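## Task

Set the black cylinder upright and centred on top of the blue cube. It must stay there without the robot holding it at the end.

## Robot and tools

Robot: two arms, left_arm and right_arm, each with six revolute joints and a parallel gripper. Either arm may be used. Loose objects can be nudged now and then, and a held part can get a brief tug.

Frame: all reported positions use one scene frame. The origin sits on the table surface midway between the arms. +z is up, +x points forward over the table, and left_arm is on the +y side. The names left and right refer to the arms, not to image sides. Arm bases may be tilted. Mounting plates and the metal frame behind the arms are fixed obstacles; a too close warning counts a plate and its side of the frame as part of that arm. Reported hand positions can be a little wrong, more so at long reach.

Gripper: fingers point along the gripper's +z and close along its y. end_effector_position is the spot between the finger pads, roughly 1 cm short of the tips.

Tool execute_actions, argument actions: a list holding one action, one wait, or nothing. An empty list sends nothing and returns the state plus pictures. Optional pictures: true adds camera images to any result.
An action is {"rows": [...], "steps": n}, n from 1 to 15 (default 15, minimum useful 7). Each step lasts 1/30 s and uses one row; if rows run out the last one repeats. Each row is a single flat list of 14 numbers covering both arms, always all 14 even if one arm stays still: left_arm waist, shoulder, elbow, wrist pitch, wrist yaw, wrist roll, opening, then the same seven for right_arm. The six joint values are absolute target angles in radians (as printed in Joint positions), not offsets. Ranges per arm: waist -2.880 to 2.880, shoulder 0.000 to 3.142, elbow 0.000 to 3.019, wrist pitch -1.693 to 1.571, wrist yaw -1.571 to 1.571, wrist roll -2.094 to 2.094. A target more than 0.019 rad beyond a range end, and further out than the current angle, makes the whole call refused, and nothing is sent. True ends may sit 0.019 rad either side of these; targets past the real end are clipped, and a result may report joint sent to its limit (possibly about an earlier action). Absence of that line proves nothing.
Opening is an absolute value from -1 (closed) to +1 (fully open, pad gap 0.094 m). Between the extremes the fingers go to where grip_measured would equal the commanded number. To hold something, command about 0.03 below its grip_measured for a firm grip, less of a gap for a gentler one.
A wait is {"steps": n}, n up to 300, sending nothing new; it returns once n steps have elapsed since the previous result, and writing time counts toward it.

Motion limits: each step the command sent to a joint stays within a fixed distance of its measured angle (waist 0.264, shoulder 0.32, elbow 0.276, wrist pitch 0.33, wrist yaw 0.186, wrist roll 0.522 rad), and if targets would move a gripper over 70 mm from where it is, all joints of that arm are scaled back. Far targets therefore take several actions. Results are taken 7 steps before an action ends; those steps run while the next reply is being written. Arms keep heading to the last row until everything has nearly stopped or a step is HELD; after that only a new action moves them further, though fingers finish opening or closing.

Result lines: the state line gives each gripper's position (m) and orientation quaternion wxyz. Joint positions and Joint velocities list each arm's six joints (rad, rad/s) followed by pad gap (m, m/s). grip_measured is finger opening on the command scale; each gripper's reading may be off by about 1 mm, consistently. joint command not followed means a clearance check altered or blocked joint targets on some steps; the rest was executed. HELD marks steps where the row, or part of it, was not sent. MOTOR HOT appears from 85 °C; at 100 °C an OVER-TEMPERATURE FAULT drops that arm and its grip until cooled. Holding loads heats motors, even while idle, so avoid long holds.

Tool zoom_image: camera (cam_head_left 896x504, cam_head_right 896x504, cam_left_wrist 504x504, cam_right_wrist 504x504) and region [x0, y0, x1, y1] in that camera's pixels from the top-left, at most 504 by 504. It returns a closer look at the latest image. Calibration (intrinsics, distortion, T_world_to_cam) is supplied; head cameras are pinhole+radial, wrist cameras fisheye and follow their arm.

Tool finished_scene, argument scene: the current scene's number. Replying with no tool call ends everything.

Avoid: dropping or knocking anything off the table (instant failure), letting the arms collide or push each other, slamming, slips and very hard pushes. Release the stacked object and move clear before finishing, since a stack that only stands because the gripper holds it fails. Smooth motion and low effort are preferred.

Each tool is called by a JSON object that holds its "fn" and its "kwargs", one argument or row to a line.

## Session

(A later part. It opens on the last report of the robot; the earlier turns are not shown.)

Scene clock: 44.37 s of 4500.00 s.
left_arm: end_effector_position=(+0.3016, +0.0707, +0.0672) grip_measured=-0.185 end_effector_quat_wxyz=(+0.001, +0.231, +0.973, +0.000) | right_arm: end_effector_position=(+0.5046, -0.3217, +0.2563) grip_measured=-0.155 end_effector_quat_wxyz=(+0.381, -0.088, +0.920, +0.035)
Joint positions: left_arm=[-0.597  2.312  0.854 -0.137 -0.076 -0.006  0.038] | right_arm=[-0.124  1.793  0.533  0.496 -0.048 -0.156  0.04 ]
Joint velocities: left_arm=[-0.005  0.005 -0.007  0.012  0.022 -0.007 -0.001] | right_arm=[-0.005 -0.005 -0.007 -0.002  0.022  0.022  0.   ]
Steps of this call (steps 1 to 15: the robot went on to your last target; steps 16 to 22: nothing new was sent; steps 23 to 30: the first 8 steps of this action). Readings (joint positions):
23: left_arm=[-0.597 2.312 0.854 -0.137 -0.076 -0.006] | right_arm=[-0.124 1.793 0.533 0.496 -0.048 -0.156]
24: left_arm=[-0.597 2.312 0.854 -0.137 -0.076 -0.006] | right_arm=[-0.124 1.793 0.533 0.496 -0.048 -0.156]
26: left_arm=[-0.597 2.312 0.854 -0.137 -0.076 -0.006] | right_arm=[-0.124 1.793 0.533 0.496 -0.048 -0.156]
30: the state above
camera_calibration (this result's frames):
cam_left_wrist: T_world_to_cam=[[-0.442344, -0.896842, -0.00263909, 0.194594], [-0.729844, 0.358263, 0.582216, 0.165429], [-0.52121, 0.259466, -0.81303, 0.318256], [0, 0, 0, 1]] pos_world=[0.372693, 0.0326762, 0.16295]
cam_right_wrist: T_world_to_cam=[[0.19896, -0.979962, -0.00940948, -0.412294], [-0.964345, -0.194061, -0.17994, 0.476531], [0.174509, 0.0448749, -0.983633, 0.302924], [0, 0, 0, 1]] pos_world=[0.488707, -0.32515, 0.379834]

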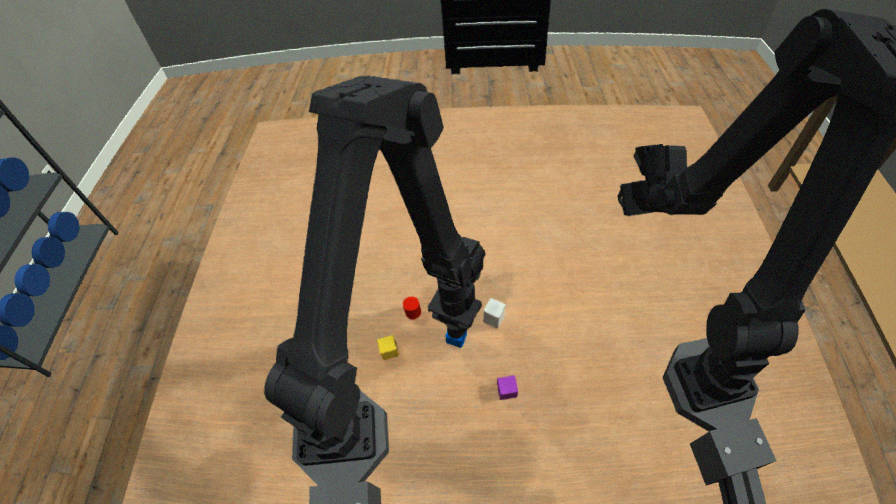

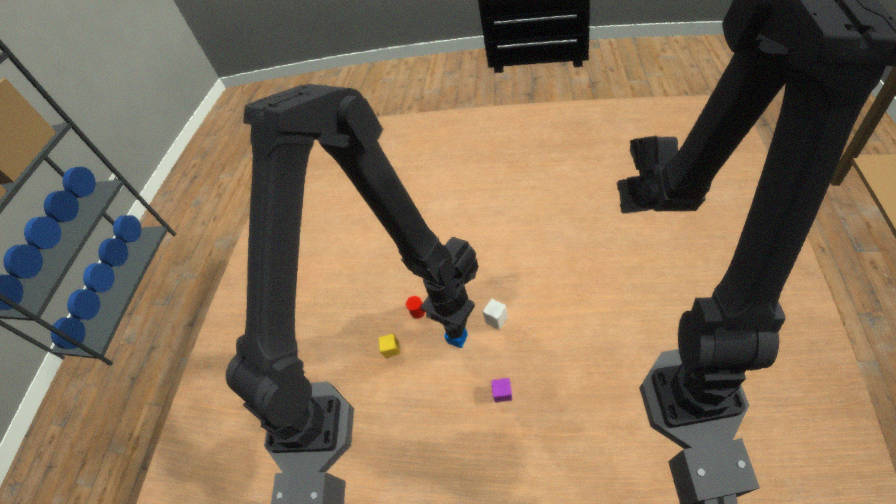

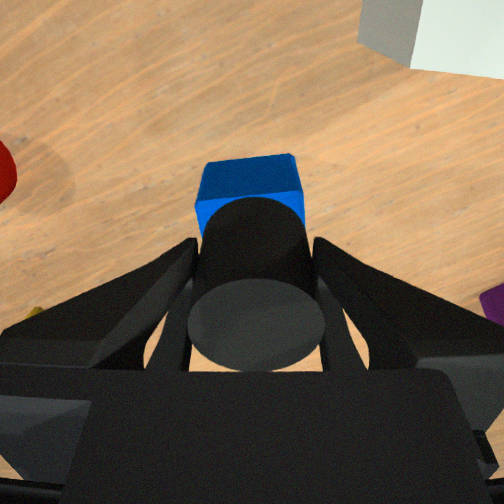

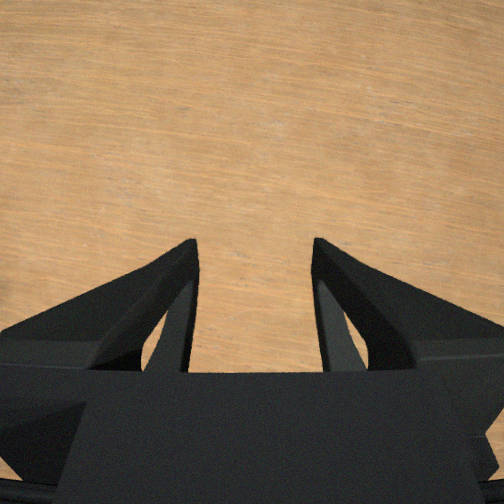

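{"fn": "execute_actions", "kwargs": {
  "actions": [
    {"rows": [[-0.592,2.318,0.858,-0.132,-0.078,0,-0.19,-0.124,1.793,0.533,0.496,-0.048,-0.156,-0.155],[-0.592,2.314,0.858,-0.132,-0.078,0,-0.17,-0.124,1.793,0.533,0.496,-0.048,-0.156,-0.155],[-0.592,2.312,0.858,-0.132,-0.078,0,-0.13,-0.124,1.793,0.533,0.496,-0.048,-0.156,-0.155],[-0.592,2.312,0.858,-0.132,-0.078,0,-0.05,-0.124,1.793,0.533,0.496,-0.048,-0.156,-0.155],[-0.592,2.312,0.858,-0.132,-0.078,0,0.05,-0.124,1.793,0.533,0.496,-0.048,-0.156,-0.155],[-0.592,2.312,0.858,-0.132,-0.078,0,0.15,-0.124,1.793,0.533,0.496,-0.048,-0.156,-0.155],[-0.592,2.312,0.858,-0.132,-0.078,0,0.25,-0.124,1.793,0.533,0.496,-0.048,-0.156,-0.155],[-0.592,2.3,0.858,-0.132,-0.078,0,0.35,-0.124,1.793,0.533,0.496,-0.048,-0.156,-0.155],[-0.592,2.28,0.855,-0.14,-0.078,0,0.4,-0.124,1.793,0.533,0.496,-0.048,-0.156,-0.155],[-0.593,2.26,0.85,-0.152,-0.078,0,0.4,-0.124,1.793,0.533,0.496,-0.048,-0.156,-0.155],[-0.594,2.24,0.843,-0.166,-0.078,0,0.4,-0.124,1.793,0.533,0.496,-0.048,-0.156,-0.155],[-0.595,2.22,0.836,-0.18,-0.078,0,0.4,-0.124,1.793,0.533,0.496,-0.048,-0.156,-0.155],[-0.596,2.2,0.829,-0.194,-0.078,0,0.4,-0.124,1.793,0.533,0.496,-0.048,-0.156,-0.155],[-0.597,2.18,0.822,-0.208,-0.078,0,0.4,-0.124,1.793,0.533,0.496,-0.048,-0.156,-0.155],[-0.598,2.16,0.815,-0.222,-0.078,0,0.4,-0.124,1.793,0.533,0.496,-0.048,-0.156,-0.155]], "steps": 15}
  ]
}}

{"fn": "execute_actions", "kwargs": {
  "actions": [
    {"rows": [[-0.599,2.142,0.809,-0.236,-0.078,0,0.4,-0.124,1.793,0.533,0.496,-0.048,-0.156,-0.155],[-0.6,2.126,0.803,-0.249,-0.078,0,0.4,-0.124,1.793,0.533,0.496,-0.048,-0.156,-0.155],[-0.6,2.112,0.798,-0.26,-0.078,0,0.4,-0.124,1.793,0.533,0.496,-0.048,-0.156,-0.155],[-0.6,2.1,0.794,-0.27,-0.078,0,0.4,-0.124,1.793,0.533,0.496,-0.048,-0.156,-0.155],[-0.6,2.092,0.791,-0.278,-0.078,0,0.4,-0.124,1.793,0.533,0.496,-0.048,-0.156,-0.155],[-0.6,2.086,0.789,-0.284,-0.078,0,0.4,-0.124,1.793,0.533,0.496,-0.048,-0.156,-0.155],[-0.6,2.083,0.788,-0.288,-0.078,0,0.4,-0.124,1.793,0.533,0.496,-0.048,-0.156,-0.155]], "steps": 15}
  ],
  "pictures": true
}}

Scene clock: 45.70 s of 4500.00 s.
left_arm: end_effector_position=(+0.3016, +0.0707, +0.0672) grip_measured=+0.297 end_effector_quat_wxyz=(+0.001, +0.231, +0.973, +0.000) | right_arm: end_effector_position=(+0.5046, -0.3217, +0.2563) grip_measured=-0.155 end_effector_quat_wxyz=(+0.381, -0.088, +0.920, +0.035)
Joint positions: left_arm=[-0.597  2.312  0.854 -0.137 -0.076 -0.006  0.061] | right_arm=[-0.124  1.793  0.533  0.496 -0.048 -0.156  0.04 ]
Joint velocities: left_arm=[-0.015 -0.005  0.007 -0.022 -0.007 -0.066  0.102] | right_arm=[-0.015  0.005  0.007 -0.007  0.007 -0.037 -0.   ]
Steps of this call (steps 1 to 7: the last 7 steps of your previous action; steps 8 to 15: the robot went on to your last target; steps 16 to 32: nothing new was sent; steps 33 to 40: the first 8 steps of this action). Readings (joint positions):
33: left_arm=[-0.597 2.312 0.854 -0.137 -0.076 -0.006] | right_arm=[-0.124 1.793 0.533 0.496 -0.048 -0.156]
34: left_arm=[-0.597 2.312 0.854 -0.137 -0.076 -0.006] | right_arm=[-0.124 1.793 0.533 0.496 -0.048 -0.156]
36: left_arm=[-0.597 2.312 0.854 -0.137 -0.076 -0.006] | right_arm=[-0.124 1.793 0.533 0.496 -0.048 -0.156]
40: the state above

Scene clock: 46.20 s of 4500.00 s.
left_arm: end_effector_position=(+0.3137, +0.0708, +0.1407) grip_measured=+0.398 end_effector_quat_wxyz=(+0.019, +0.229, +0.973, -0.004) | right_arm: end_effector_position=(+0.5046, -0.3217, +0.2563) grip_measured=-0.155 end_effector_quat_wxyz=(+0.381, -0.088, +0.920, +0.035)
Joint positions: left_arm=[-0.597  2.092  0.8   -0.267 -0.076 -0.006  0.066] | right_arm=[-0.124  1.793  0.533  0.496 -0.048 -0.156  0.04 ]
Joint velocities: left_arm=[-0.005 -0.2    0.017 -0.085 -0.051 -0.022 -0.001] | right_arm=[-0.005 -0.005 -0.007 -0.022 -0.154  0.007 -0.001]
Steps of this call (steps 1 to 7: the last 7 steps of your previous action; steps 8 to 15: the first 8 steps of this action). Readings (joint positions):
8: left_arm=[-0.597 2.224 0.824 -0.198 -0.076 -0.006] | right_arm=[-0.124 1.793 0.533 0.496 -0.048 -0.156]
9: left_arm=[-0.597 2.200 0.817 -0.212 -0.076 -0.006] | right_arm=[-0.124 1.793 0.533 0.496 -0.048 -0.156]
11: left_arm=[-0.597 2.152 0.806 -0.236 -0.076 -0.006] | right_arm=[-0.124 1.793 0.533 0.496 -0.048 -0.156]
15: the state above
camera_calibration (this result's frames):
cam_left_wrist: T_world_to_cam=[[-0.439826, -0.89808, -0.00211516, 0.199402], [-0.749097, 0.365562, 0.552465, 0.141154], [-0.495385, 0.244573, -0.833533, 0.38016], [0, 0, 0, 1]] pos_world=[0.381766, 0.034502, 0.239315]
cam_right_wrist: T_world_to_cam=[[0.19896, -0.979962, -0.00940948, -0.412294], [-0.964345, -0.194061, -0.17994, 0.476531], [0.174509, 0.0448749, -0.983633, 0.302924], [0, 0, 0, 1]] pos_world=[0.488707, -0.32515, 0.379834]

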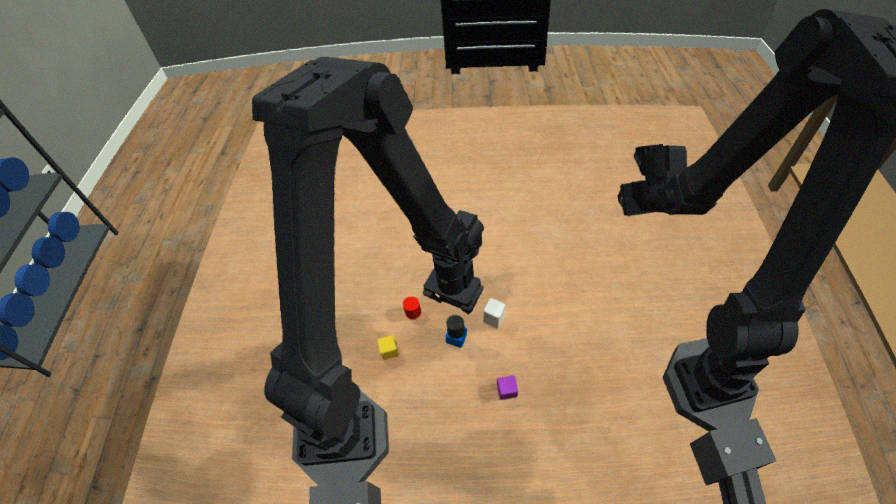

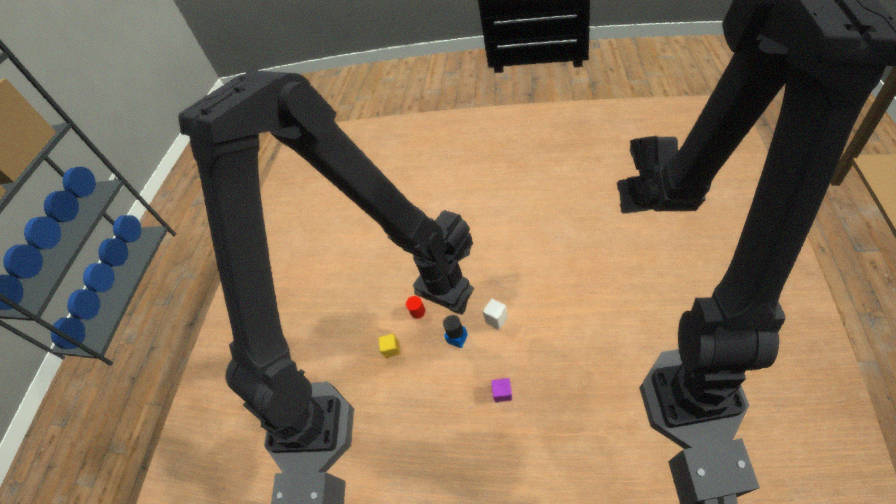

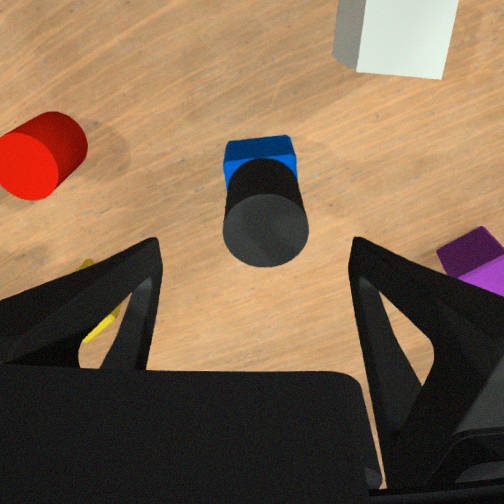

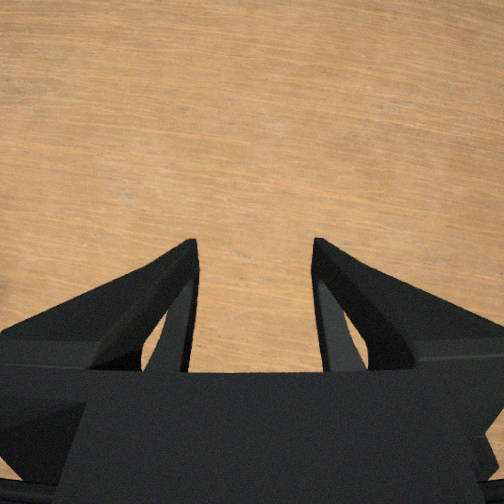

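{"fn": "zoom_image", "kwargs": {
  "camera": "cam_head_left",
  "region": [420, 300, 500, 360]
}}

Region (420, 300, 500, 360) of cam_head_left's 896x504 image, scaled by 6.300, with more detail than that image has; it fills the top 378 rows of this view, and the rest is white.

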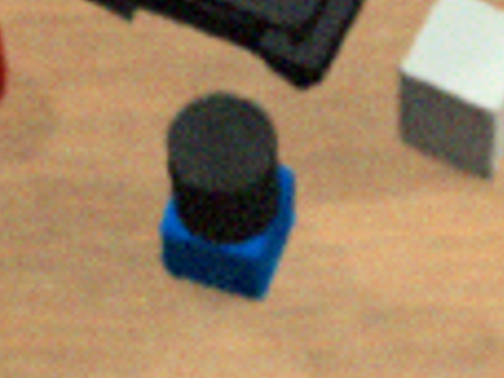

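The cylinder is upright and centred on the blue cube, and the gripper is clear of it.

{"fn": "finished_scene", "kwargs": {
  "scene": 1
}}

The scene is finished: the task was done.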